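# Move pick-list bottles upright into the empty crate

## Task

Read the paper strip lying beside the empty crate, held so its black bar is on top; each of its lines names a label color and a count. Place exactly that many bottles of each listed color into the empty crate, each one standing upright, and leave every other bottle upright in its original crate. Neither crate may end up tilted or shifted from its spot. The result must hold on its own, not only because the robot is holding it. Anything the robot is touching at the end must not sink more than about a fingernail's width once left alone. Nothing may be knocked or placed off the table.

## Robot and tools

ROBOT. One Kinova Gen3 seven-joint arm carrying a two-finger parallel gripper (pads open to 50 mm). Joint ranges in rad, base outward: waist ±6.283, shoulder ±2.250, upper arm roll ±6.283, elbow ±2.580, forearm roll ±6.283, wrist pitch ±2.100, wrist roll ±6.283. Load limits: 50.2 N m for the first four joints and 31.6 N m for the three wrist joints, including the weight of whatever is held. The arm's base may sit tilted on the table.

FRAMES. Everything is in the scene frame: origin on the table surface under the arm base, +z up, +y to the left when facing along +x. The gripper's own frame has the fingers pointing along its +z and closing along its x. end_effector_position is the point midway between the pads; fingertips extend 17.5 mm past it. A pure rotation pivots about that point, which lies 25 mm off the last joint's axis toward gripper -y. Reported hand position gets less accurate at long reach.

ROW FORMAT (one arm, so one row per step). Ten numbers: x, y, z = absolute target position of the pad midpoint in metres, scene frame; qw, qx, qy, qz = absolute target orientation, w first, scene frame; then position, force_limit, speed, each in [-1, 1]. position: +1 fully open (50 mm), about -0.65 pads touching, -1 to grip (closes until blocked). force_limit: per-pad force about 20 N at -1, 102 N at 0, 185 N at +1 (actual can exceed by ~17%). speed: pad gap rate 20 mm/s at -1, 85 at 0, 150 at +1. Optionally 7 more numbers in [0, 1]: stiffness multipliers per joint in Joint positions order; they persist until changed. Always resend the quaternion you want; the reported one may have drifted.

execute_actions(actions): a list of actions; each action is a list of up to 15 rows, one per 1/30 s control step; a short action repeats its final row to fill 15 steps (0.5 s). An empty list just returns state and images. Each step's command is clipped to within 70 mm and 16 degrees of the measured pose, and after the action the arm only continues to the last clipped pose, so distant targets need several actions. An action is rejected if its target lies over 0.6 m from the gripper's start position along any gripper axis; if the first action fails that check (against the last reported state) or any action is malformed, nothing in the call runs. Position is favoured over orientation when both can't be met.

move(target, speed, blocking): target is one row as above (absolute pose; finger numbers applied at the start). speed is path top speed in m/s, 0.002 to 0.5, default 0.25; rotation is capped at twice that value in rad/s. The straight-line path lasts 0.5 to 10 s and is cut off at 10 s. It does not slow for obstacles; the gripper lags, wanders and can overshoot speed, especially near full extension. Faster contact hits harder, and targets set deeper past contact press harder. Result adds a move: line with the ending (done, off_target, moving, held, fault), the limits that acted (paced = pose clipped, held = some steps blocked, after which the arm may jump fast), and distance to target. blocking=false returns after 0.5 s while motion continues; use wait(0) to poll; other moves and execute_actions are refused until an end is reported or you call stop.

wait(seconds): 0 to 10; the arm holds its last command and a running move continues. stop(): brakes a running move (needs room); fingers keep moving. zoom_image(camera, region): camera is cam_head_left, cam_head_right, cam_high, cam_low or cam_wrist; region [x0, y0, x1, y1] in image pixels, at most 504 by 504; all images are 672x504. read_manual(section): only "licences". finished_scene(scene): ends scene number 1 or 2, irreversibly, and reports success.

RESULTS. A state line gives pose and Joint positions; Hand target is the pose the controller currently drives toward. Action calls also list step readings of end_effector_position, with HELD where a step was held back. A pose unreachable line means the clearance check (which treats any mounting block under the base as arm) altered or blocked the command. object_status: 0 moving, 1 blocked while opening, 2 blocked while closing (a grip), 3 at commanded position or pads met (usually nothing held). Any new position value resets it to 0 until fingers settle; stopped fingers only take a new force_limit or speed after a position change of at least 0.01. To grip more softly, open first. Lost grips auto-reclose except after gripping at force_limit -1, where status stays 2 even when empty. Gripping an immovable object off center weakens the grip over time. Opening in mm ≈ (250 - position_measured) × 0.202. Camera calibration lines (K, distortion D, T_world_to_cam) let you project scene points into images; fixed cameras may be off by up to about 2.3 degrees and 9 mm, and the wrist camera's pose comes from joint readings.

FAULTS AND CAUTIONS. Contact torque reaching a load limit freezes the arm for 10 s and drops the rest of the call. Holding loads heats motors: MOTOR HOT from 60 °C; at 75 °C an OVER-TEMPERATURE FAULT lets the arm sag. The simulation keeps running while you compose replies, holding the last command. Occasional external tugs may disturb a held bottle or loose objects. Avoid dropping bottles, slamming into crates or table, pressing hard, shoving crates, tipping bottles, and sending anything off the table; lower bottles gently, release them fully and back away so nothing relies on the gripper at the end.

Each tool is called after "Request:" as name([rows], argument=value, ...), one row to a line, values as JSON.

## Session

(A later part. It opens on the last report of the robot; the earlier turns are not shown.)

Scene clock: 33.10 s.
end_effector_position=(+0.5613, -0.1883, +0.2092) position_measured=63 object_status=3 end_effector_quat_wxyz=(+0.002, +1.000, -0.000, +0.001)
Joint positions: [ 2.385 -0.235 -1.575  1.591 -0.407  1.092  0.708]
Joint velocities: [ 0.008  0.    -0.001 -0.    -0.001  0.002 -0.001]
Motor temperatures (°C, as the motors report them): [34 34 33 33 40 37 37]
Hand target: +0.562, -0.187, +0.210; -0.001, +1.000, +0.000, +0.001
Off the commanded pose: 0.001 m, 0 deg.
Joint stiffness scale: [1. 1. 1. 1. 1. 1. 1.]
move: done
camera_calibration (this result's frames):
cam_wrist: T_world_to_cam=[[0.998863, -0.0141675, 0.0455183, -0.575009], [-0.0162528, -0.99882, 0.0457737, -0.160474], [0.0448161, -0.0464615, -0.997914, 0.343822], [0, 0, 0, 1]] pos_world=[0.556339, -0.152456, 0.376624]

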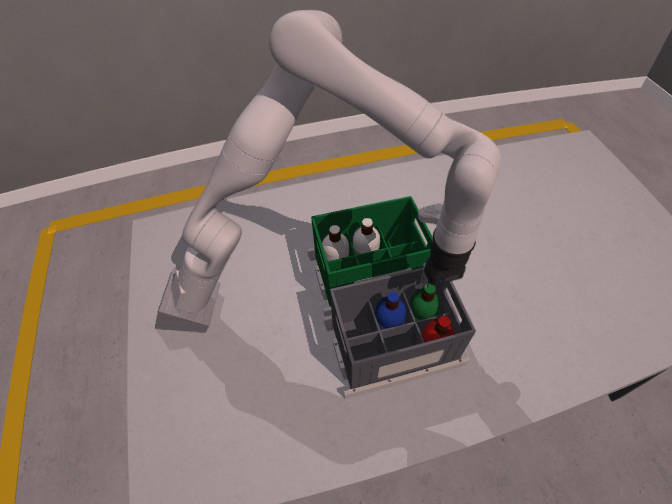

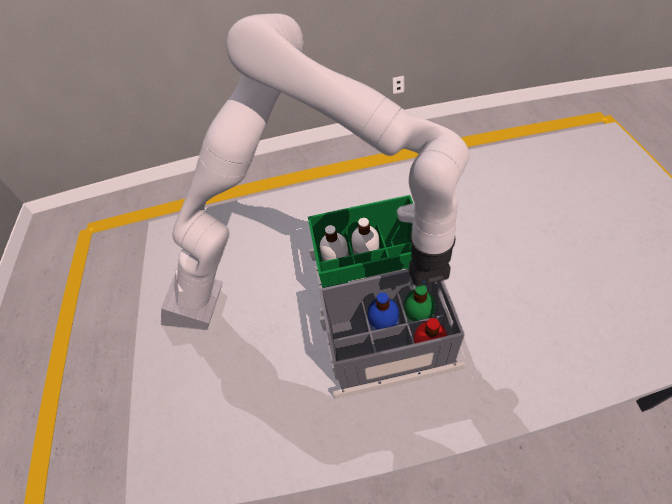

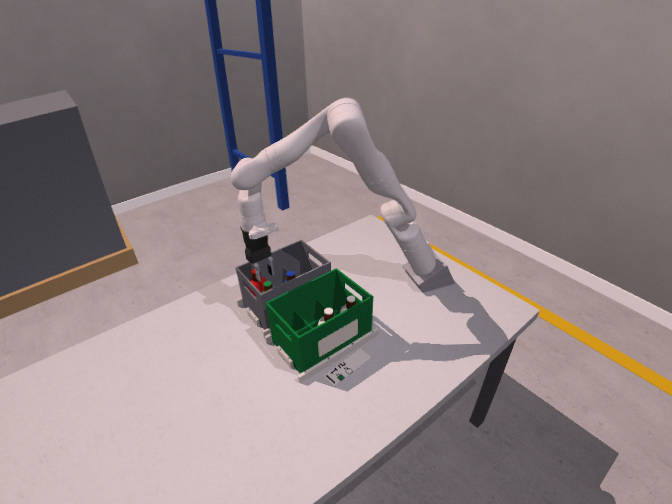

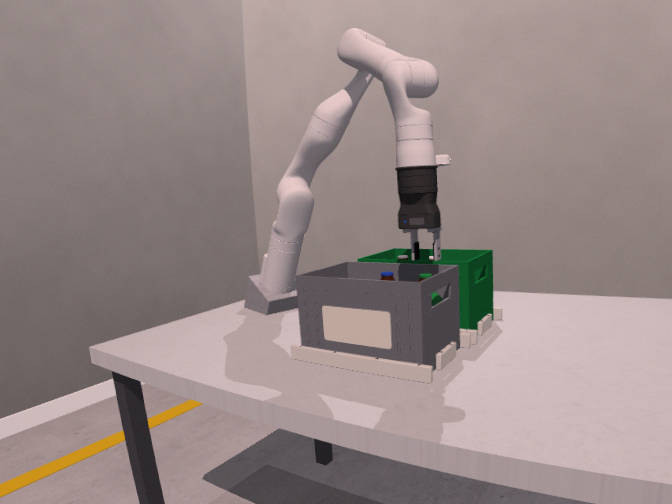

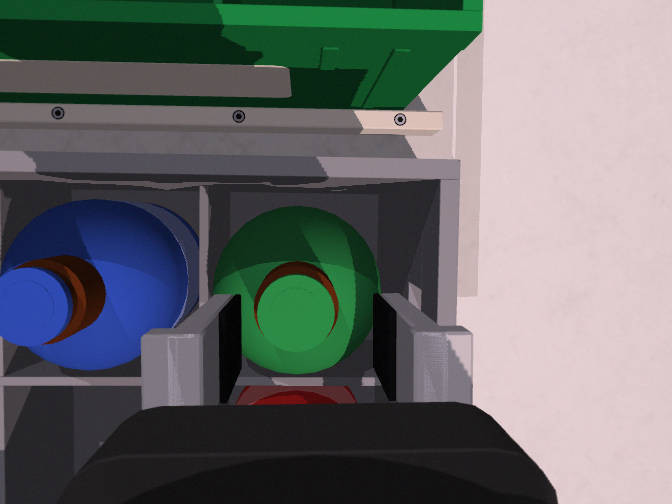

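Request:
move(target=[0.557, -0.188, 0.147, 0, 1, 0, 0, 0.6, -0.3, 0.3], speed=0.08)

Request:
move(target=[0.557, -0.188, 0.147, 0, 1, 0, 0, -1, -0.3, 0.3])

Request:
move(target=[0.557, -0.188, 0.36, 0, 1, 0, 0, -1, -0.3, 0.3], speed=0.18)

Request:
move(target=[0.567, 0.038, 0.36, 0, 1, 0, 0, -1, -0.3, 0.3], speed=0.22)

Request:
move(target=[0.567, 0.038, 0.22, 0, 1, 0, 0, -1, -0.3, 0.3], speed=0.12)

Scene clock: 34.67 s.
end_effector_position=(+0.5568, -0.1884, +0.1489) position_measured=63 object_status=3 end_effector_quat_wxyz=(+0.000, +1.000, -0.002, -0.000)
Joint positions: [ 2.63  -0.299 -1.796  1.686 -0.518  0.956  0.812]
Joint velocities: [ 0.011  0.001 -0.007  0.    -0.    -0.001  0.002]
Motor temperatures (°C, as the motors report them): [34 34 33 33 40 37 37]
Hand target: +0.557, -0.188, +0.147; -0.000, +1.000, -0.000, +0.000
Off the commanded pose: 0.002 m, 0 deg.
Joint stiffness scale: [1. 1. 1. 1. 1. 1. 1.]
move: done
camera_calibration (this result's frames):
cam_wrist: T_world_to_cam=[[0.998929, -0.0169116, 0.0430695, -0.56805], [-0.0187583, -0.998906, 0.0428391, -0.156117], [0.0422979, -0.0436012, -0.998153, 0.285751], [0, 0, 0, 1]] pos_world=[0.552427, -0.153094, 0.316377]

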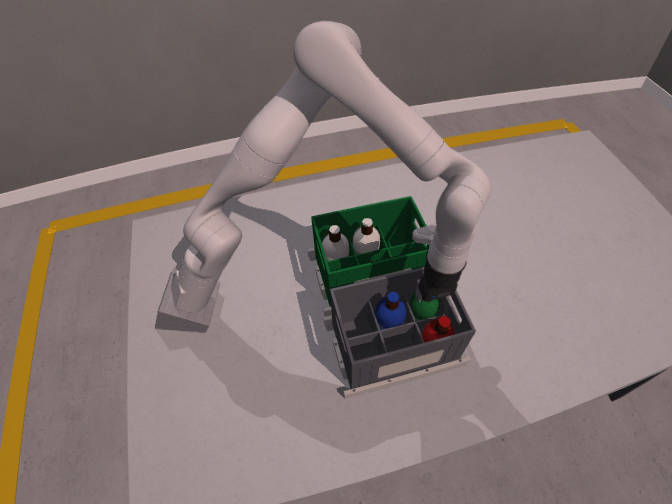

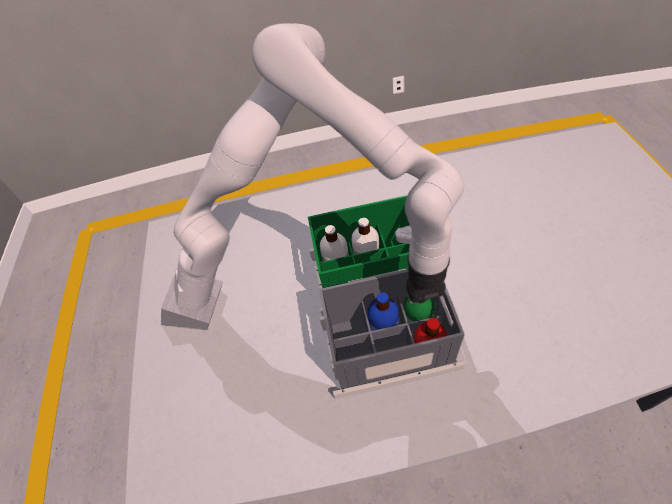

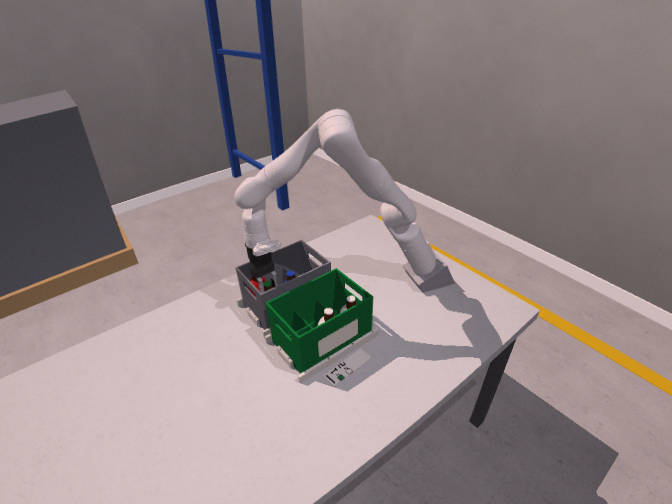

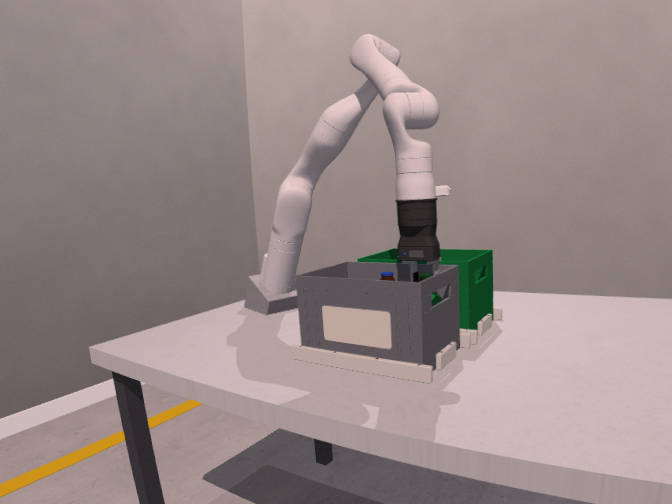

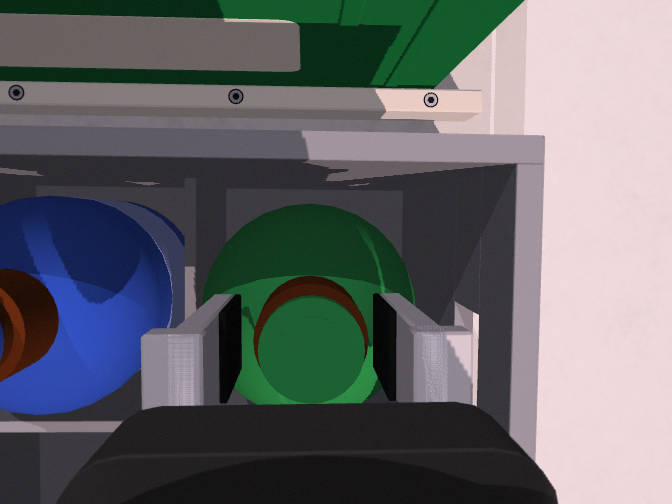

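Scene clock: 35.37 s.
end_effector_position=(+0.5567, -0.1886, +0.1487) position_measured=109 object_status=2 end_effector_quat_wxyz=(+0.000, +1.000, -0.002, -0.001)
Joint positions: [ 2.631 -0.299 -1.797  1.686 -0.518  0.956  0.812]
Joint velocities: [ 0.001  0.    -0.     0.001  0.001 -0.001  0.001]
Motor temperatures (°C, as the motors report them): [34 34 33 33 40 37 37]
Hand target: +0.557, -0.188, +0.147; +0.000, +1.000, -0.000, -0.000
Off the commanded pose: 0.002 m, 0 deg.
Joint stiffness scale: [1. 1. 1. 1. 1. 1. 1.]
move: done
camera_calibration (this result's frames):
cam_wrist: T_world_to_cam=[[0.998933, -0.0173844, 0.0427968, -0.567989], [-0.0192174, -0.998899, 0.0427978, -0.156038], [0.0420056, -0.0435745, -0.998167, 0.285783], [0, 0, 0, 1]] pos_world=[0.55238, -0.153287, 0.316246]

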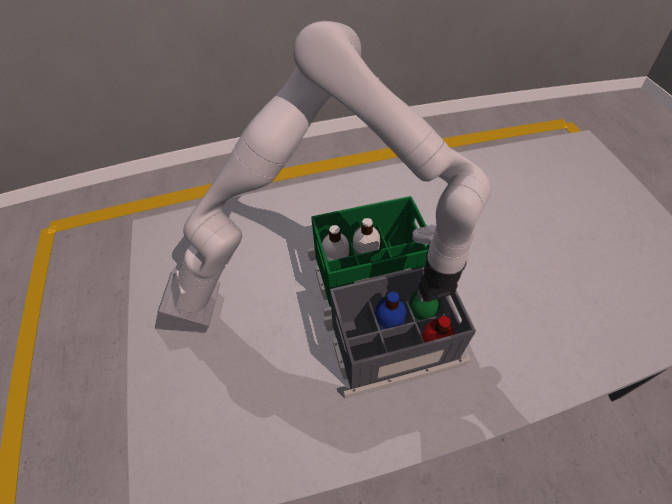

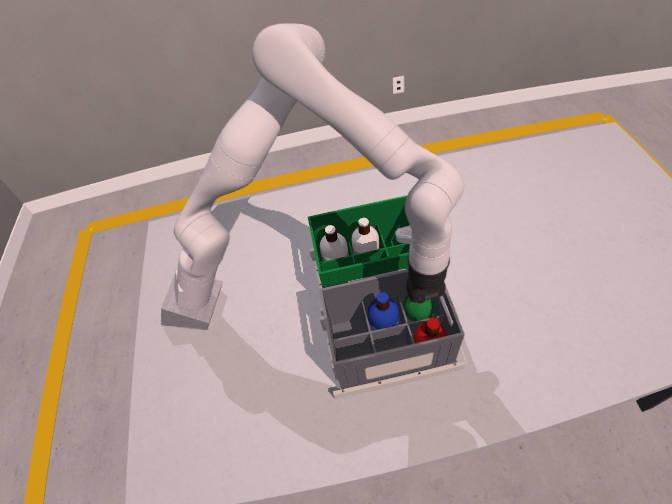

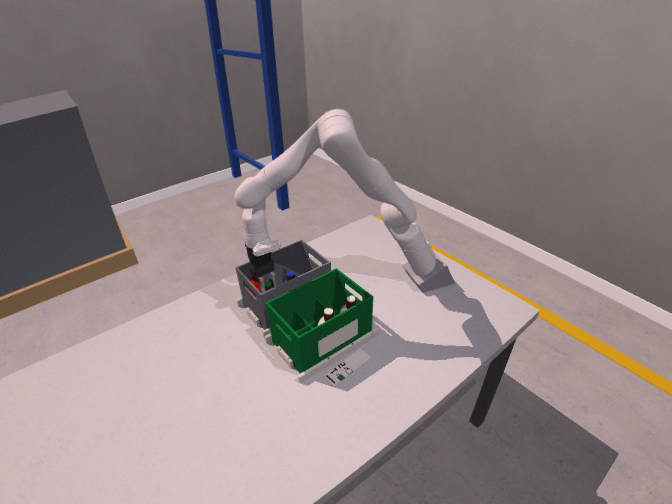

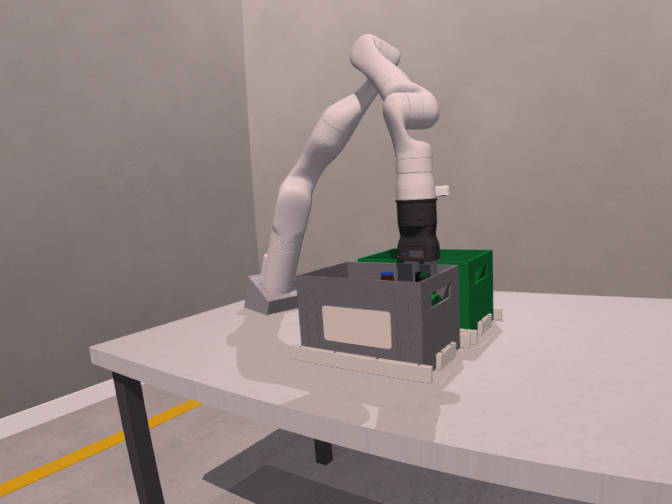

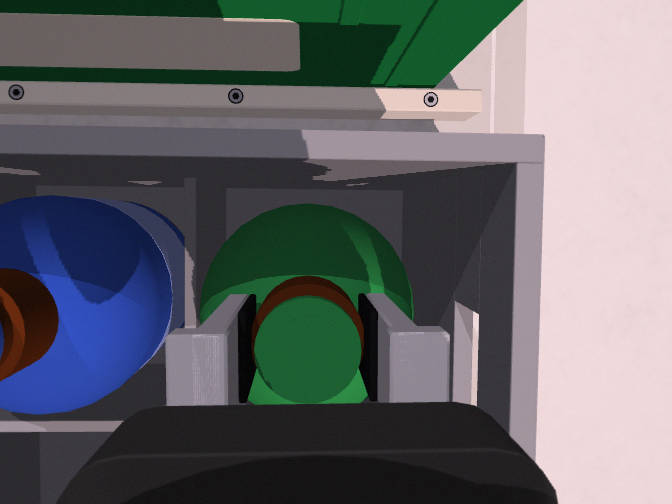

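Scene clock: 37.10 s.
end_effector_position=(+0.5570, -0.1900, +0.3582) position_measured=109 object_status=2 end_effector_quat_wxyz=(+0.001, +1.000, -0.003, -0.001)
Joint positions: [ 2.051 -0.265 -1.047  1.277 -0.448  1.544  0.723]
Joint velocities: [-0.014 -0.     0.002 -0.001  0.001 -0.001  0.   ]
Motor temperatures (°C, as the motors report them): [34 34 33 33 40 37 37]
Hand target: +0.558, -0.188, +0.360; -0.000, +1.000, +0.000, +0.000
Off the commanded pose: 0.003 m, 0 deg.
Joint stiffness scale: [1. 1. 1. 1. 1. 1. 1.]
move: done
camera_calibration (this result's frames):
cam_wrist: T_world_to_cam=[[0.998919, -0.0184779, 0.0426647, -0.577409], [-0.0203529, -0.998827, 0.0439382, -0.166128], [0.0418027, -0.044759, -0.998123, 0.494622], [0, 0, 0, 1]] pos_world=[0.552727, -0.154464, 0.525628]

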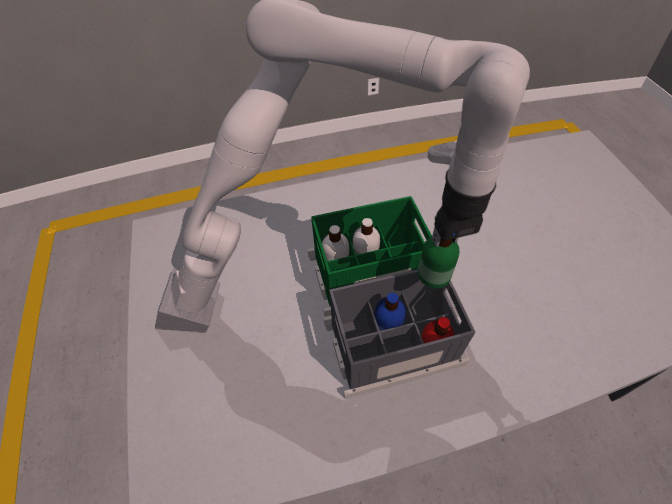

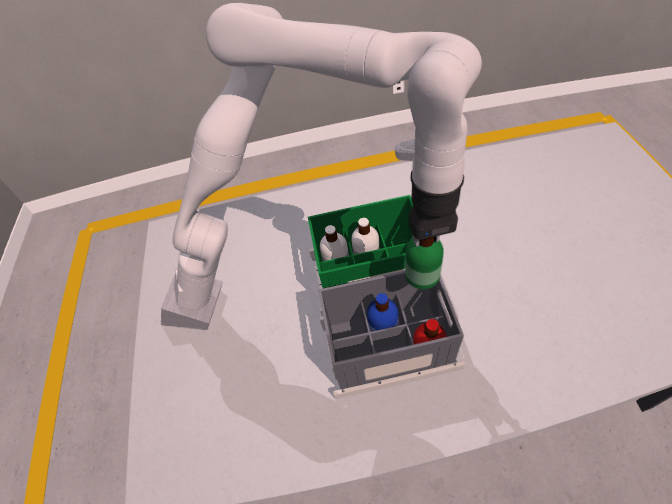

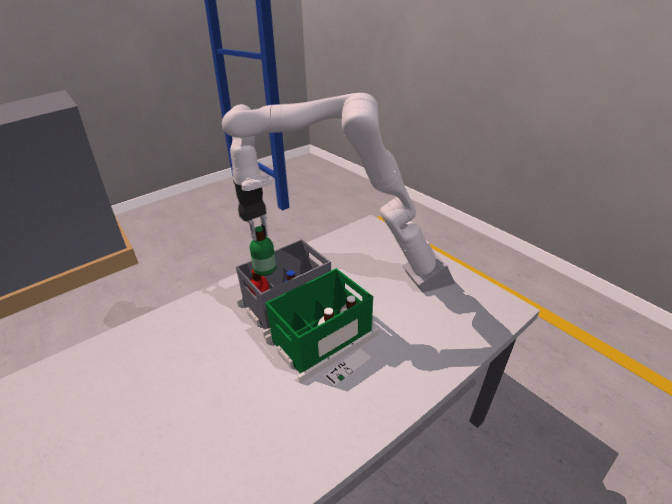

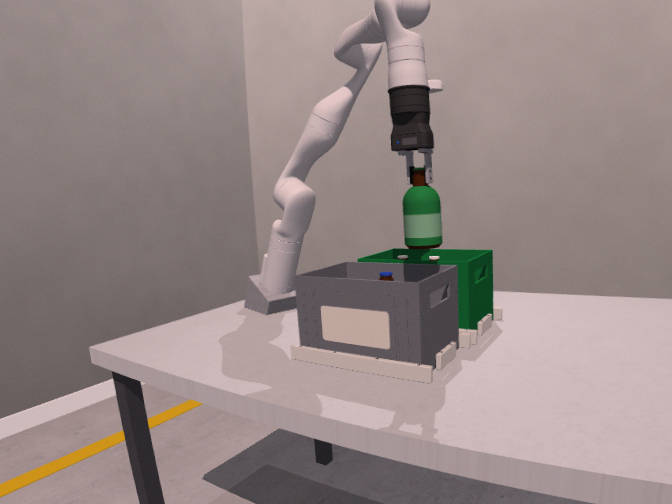

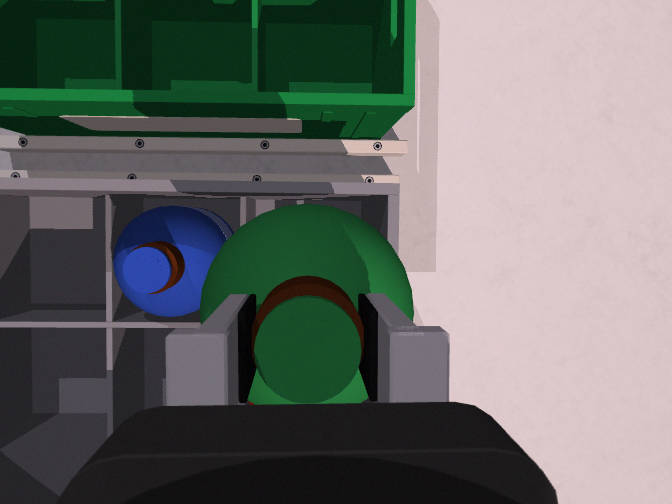

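Scene clock: 38.60 s.
end_effector_position=(+0.5663, +0.0320, +0.3597) position_measured=109 object_status=2 end_effector_quat_wxyz=(+0.003, +1.000, -0.001, +0.000)
Joint positions: [ 1.82  -0.66  -0.915  1.348 -0.692  1.658  0.478]
Joint velocities: [-0.001 -0.008 -0.    -0.     0.002  0.002 -0.001]
Motor temperatures (°C, as the motors report them): [34 34 33 33 40 37 37]
Hand target: +0.566, +0.037, +0.360; +0.000, +1.000, -0.000, -0.001
Off the commanded pose: 0.006 m, 0 deg.
Joint stiffness scale: [1. 1. 1. 1. 1. 1. 1.]
move: off_target
camera_calibration (this result's frames):
cam_wrist: T_world_to_cam=[[0.998893, -0.0158289, 0.0442937, -0.583259], [-0.0179985, -0.998636, 0.0490195, 0.052507], [0.0434573, -0.0497625, -0.997815, 0.504855], [0, 0, 0, 1]] pos_world=[0.561619, 0.0683258, 0.527013]

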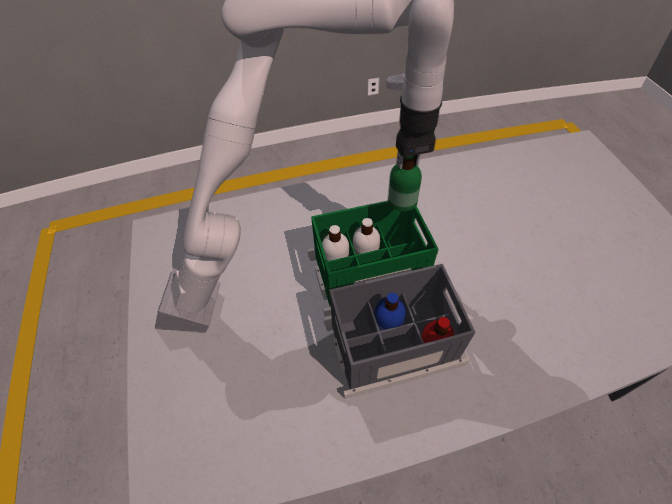

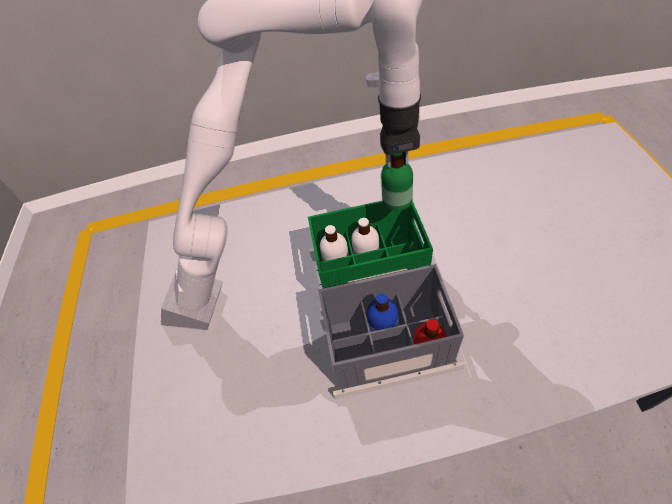

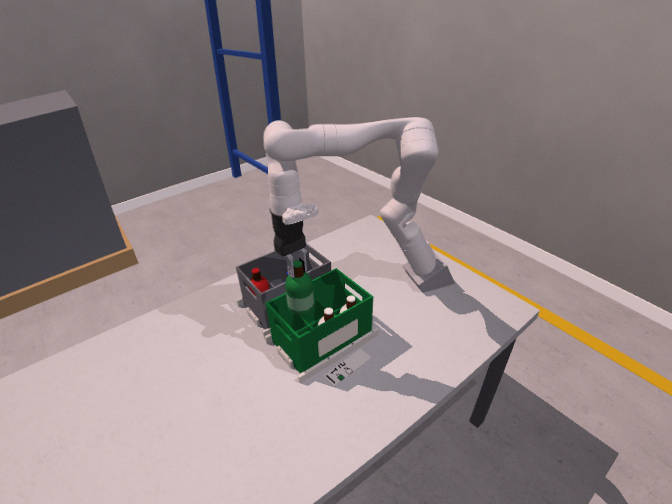

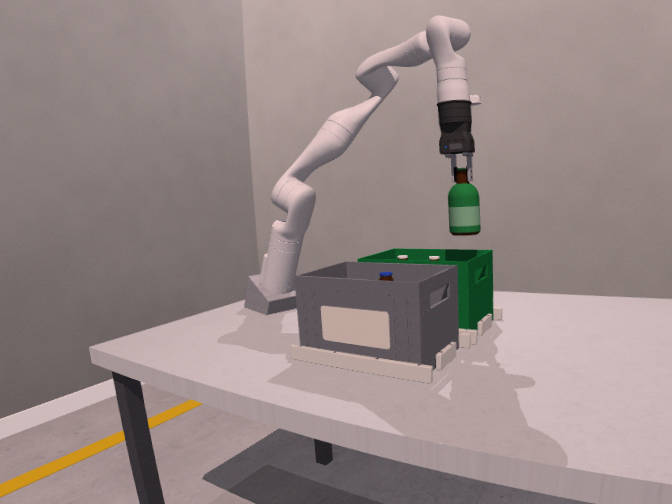

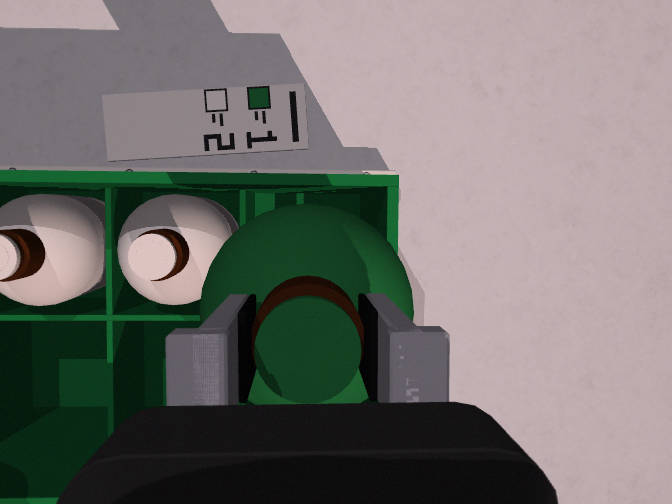

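Scene clock: 40.17 s.
end_effector_position=(+0.5665, +0.0383, +0.2221) position_measured=109 object_status=2 end_effector_quat_wxyz=(+0.001, +1.000, -0.001, -0.000)
Joint positions: [ 1.913 -0.719 -1.174  1.649 -0.772  1.293  0.55 ]
Joint velocities: [ 0.003  0.    -0.003  0.001  0.001 -0.005  0.001]
Motor temperatures (°C, as the motors report them): [34 34 33 33 40 37 37]
Hand target: +0.567, +0.038, +0.220; +0.000, +1.000, -0.000, -0.000
Off the commanded pose: 0.002 m, 0 deg.
Joint stiffness scale: [1. 1. 1. 1. 1. 1. 1.]
move: done
camera_calibration (this result's frames):
cam_wrist: T_world_to_cam=[[0.998931, -0.0153618, 0.0436033, -0.577175], [-0.0172975, -0.998865, 0.0443703, 0.0662085], [0.0428722, -0.0450771, -0.998063, 0.368033], [0, 0, 0, 1]] pos_world=[0.561925, 0.0738568, 0.389549]

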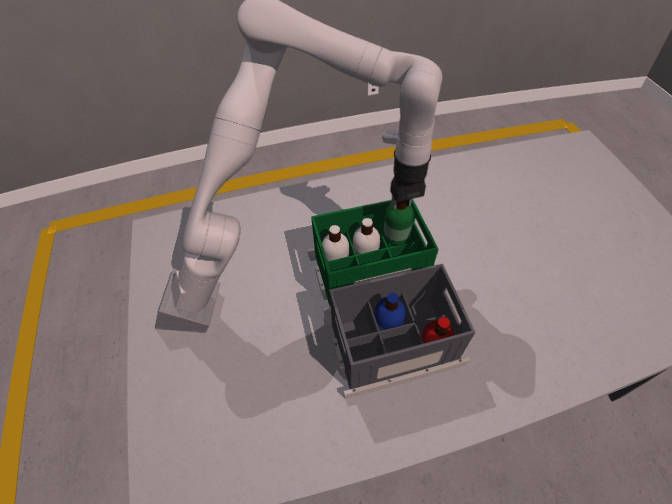

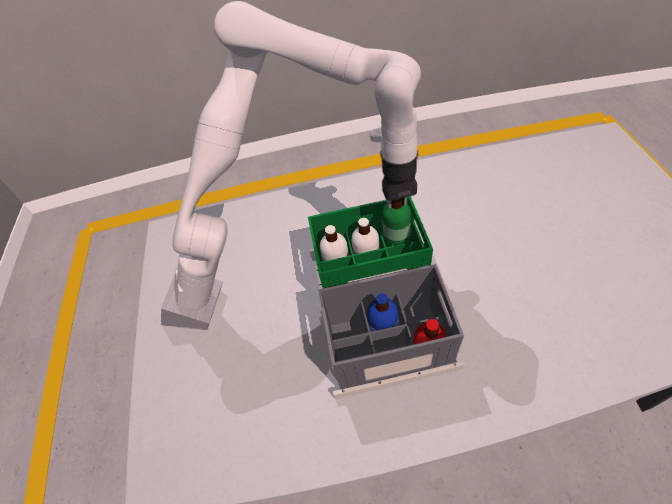

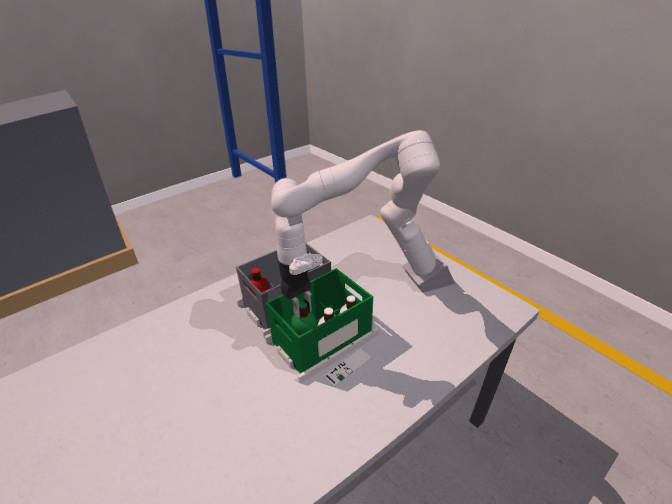

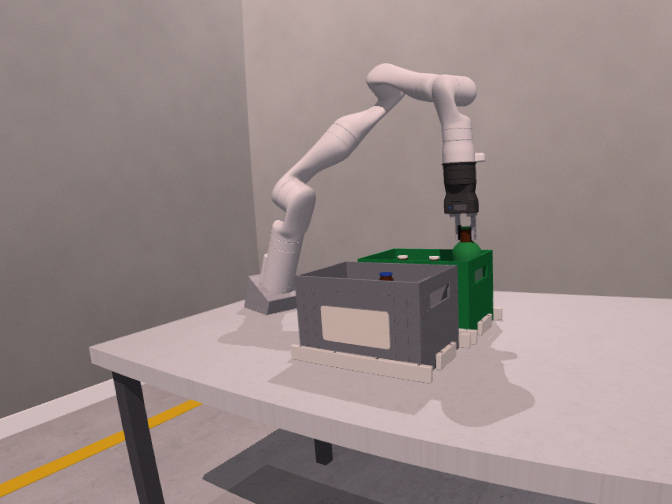

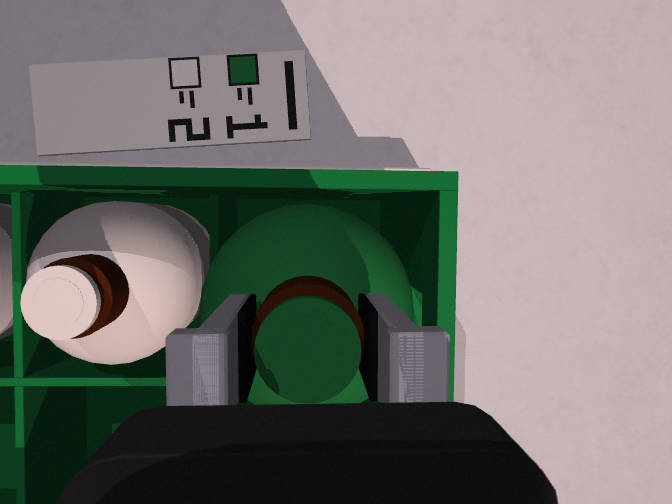

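Request:
move(target=[0.567, 0.039, 0.147, 0, 1, 0, 0, -1, -0.3, 0.3], speed=0.06)

Request:
move(target=[0.567, 0.039, 0.148, 0, 1, 0, 0, 0.6, -0.3, 0.3])

Request:
move(target=[0.567, 0.039, 0.28, 0, 1, 0, 0, 0.6, -0.3, 0.3], speed=0.15)

Scene clock: 42.03 s.
end_effector_position=(+0.5669, +0.0393, +0.1490) position_measured=109 object_status=2 end_effector_quat_wxyz=(+0.001, +1.000, -0.001, -0.000)
Joint positions: [ 2.015 -0.729 -1.371  1.751 -0.831  1.097  0.59 ]
Joint velocities: [ 0.002  0.     0.001 -0.    -0.001  0.001  0.   ]
Motor temperatures (°C, as the motors report them): [34 34 33 33 40 37 37]
Hand target: +0.567, +0.039, +0.147; +0.000, +1.000, -0.000, -0.000
Off the commanded pose: 0.002 m, 0 deg.
Joint stiffness scale: [1. 1. 1. 1. 1. 1. 1.]
move: done
camera_calibration (this result's frames):
cam_wrist: T_world_to_cam=[[0.998945, -0.014889, 0.0434341, -0.574446], [-0.0168083, -0.998883, 0.0441632, 0.0701981], [0.042728, -0.0448467, -0.99808, 0.295219], [0, 0, 0, 1]] pos_world=[0.562406, 0.0748063, 0.316502]

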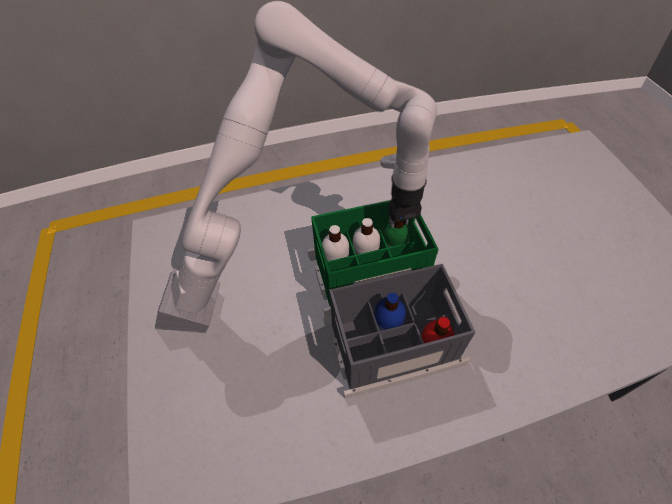

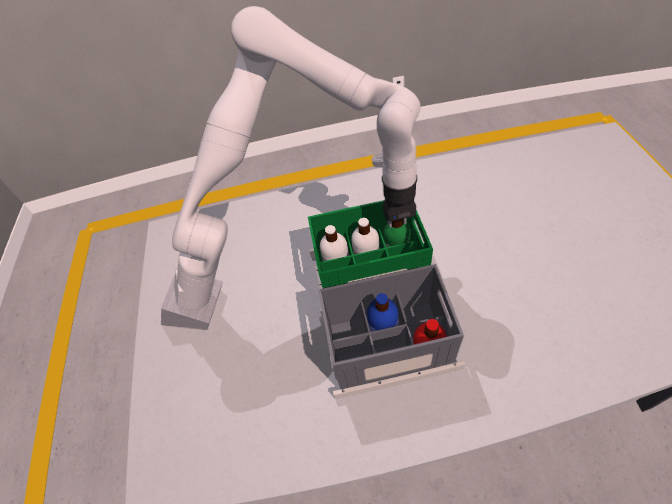

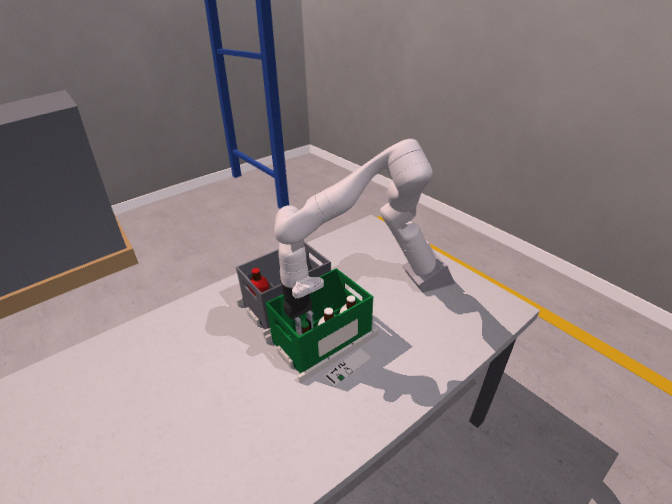

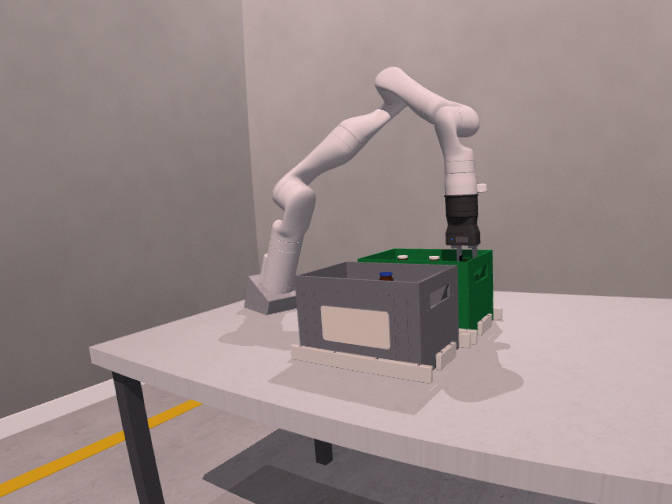

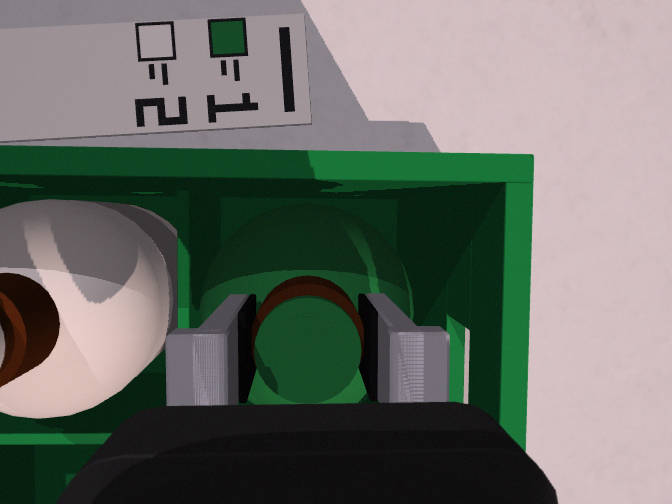

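Scene clock: 42.73 s.
end_effector_position=(+0.5670, +0.0393, +0.1490) position_measured=63 object_status=3 end_effector_quat_wxyz=(+0.001, +1.000, -0.001, -0.000)
Joint positions: [ 2.015 -0.729 -1.371  1.751 -0.831  1.097  0.59 ]
Joint velocities: [-0.002  0.001 -0.     0.001  0.001 -0.     0.001]
Motor temperatures (°C, as the motors report them): [34 34 33 33 40 37 37]
Hand target: +0.567, +0.039, +0.148; +0.000, +1.000, -0.000, -0.000
Off the commanded pose: 0.001 m, 0 deg.
Joint stiffness scale: [1. 1. 1. 1. 1. 1. 1.]
move: done
camera_calibration (this result's frames):
cam_wrist: T_world_to_cam=[[0.998945, -0.0148986, 0.0434317, -0.574445], [-0.016818, -0.998883, 0.0441673, 0.0701981], [0.0427251, -0.0448512, -0.99808, 0.295219], [0, 0, 0, 1]] pos_world=[0.562407, 0.0748022, 0.316501]

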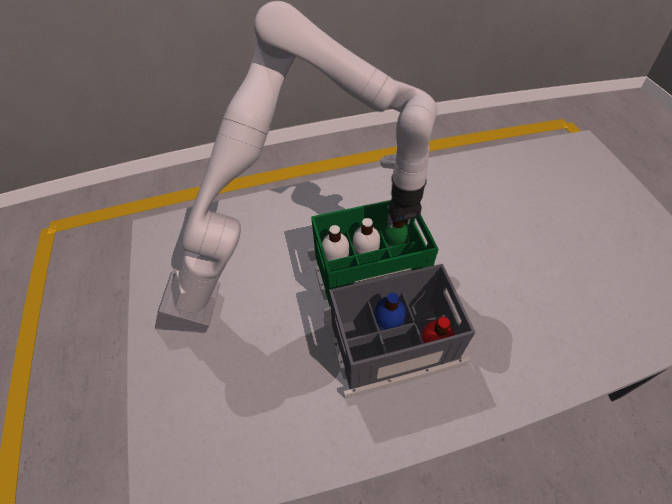

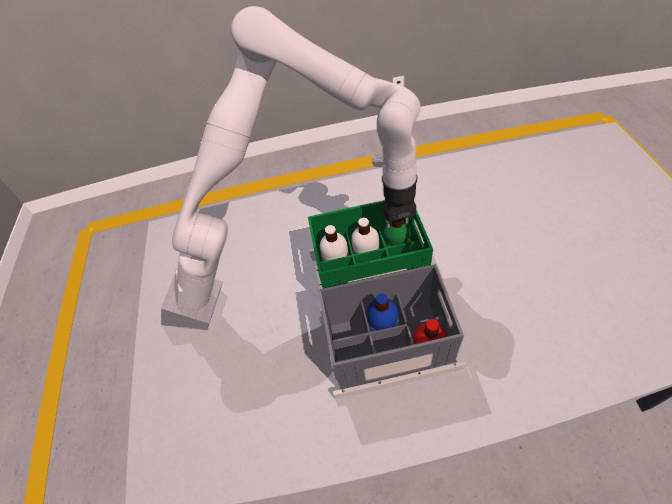

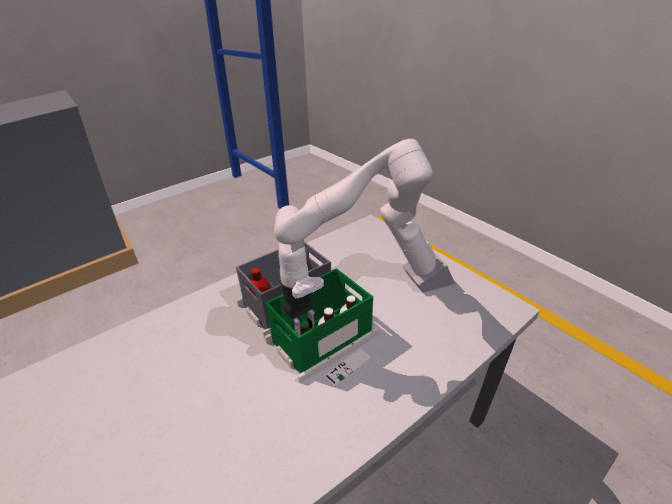

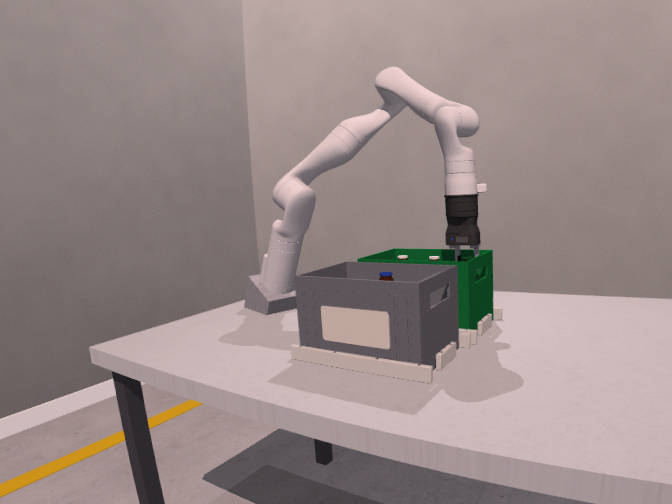

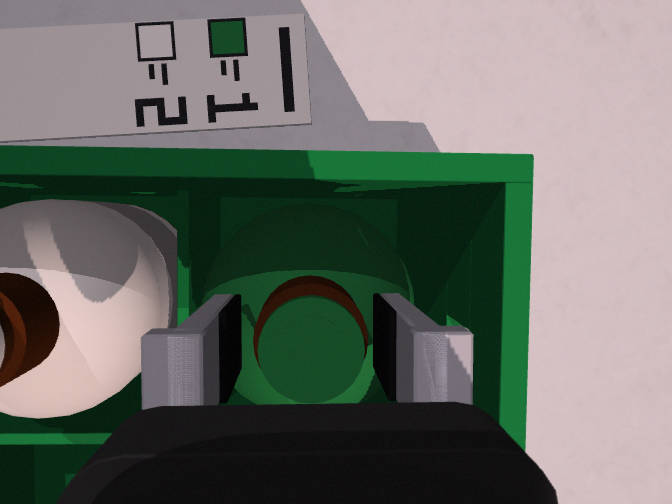

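Scene clock: 44.03 s.
end_effector_position=(+0.5675, +0.0387, +0.2777) position_measured=63 object_status=3 end_effector_quat_wxyz=(-0.000, +1.000, +0.001, -0.000)
Joint positions: [ 1.847 -0.687 -1.071  1.54  -0.715  1.427  0.503]
Joint velocities: [-0.     0.     0.001 -0.     0.     0.002  0.001]
Motor temperatures (°C, as the motors report them): [34 34 33 33 40 37 37]
Hand target: +0.567, +0.039, +0.280; -0.000, +1.000, +0.000, +0.000
Off the commanded pose: 0.002 m, 0 deg.
Joint stiffness scale: [1. 1. 1. 1. 1. 1. 1.]
move: done
camera_calibration (this result's frames):
cam_wrist: T_world_to_cam=[[0.998977, -0.0105049, 0.0439853, -0.580967], [-0.0123466, -0.999049, 0.0418108, 0.0621154], [0.0435042, -0.042311, -0.998157, 0.423095], [0, 0, 0, 1]] pos_world=[0.562733, 0.073855, 0.445272]

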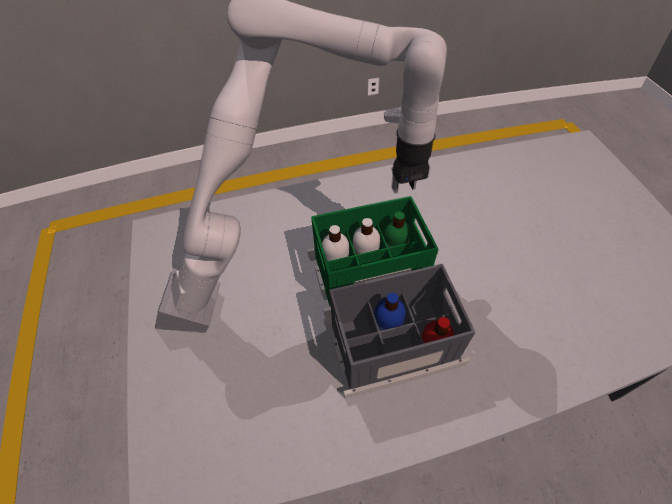

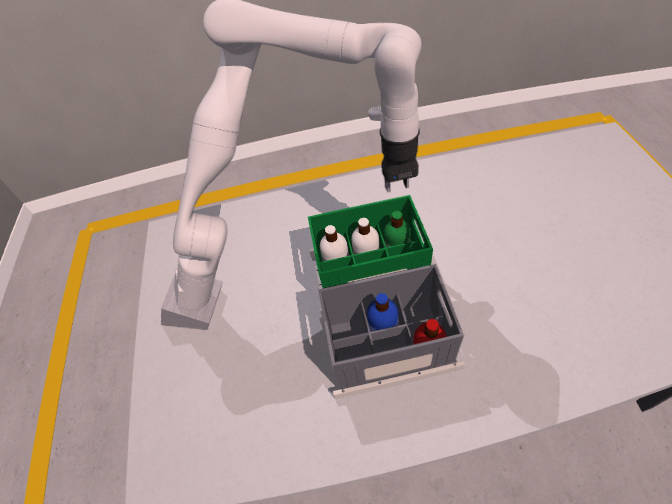

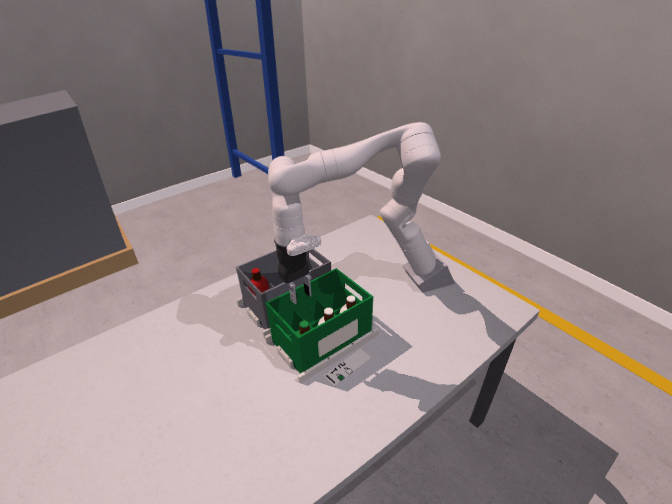

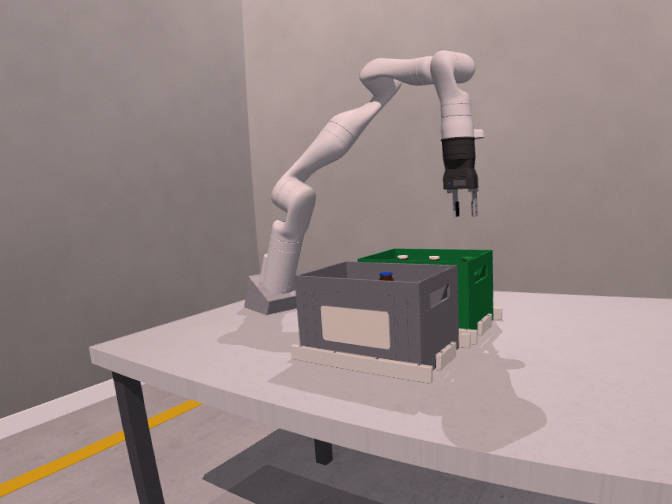

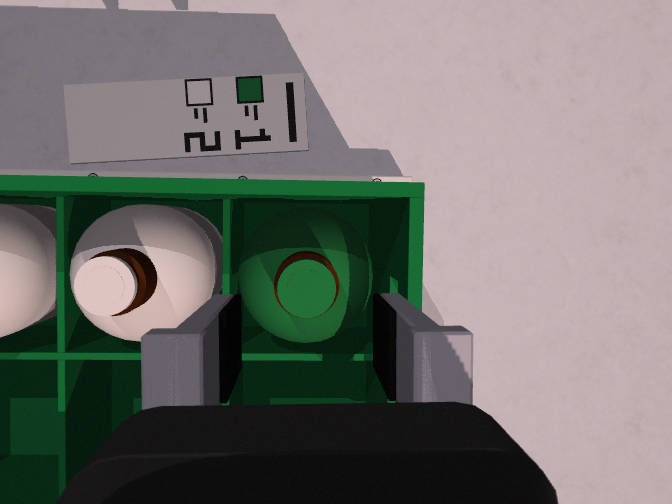

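Request:
finished_scene(scene=1)

The scene is finished: the task was done.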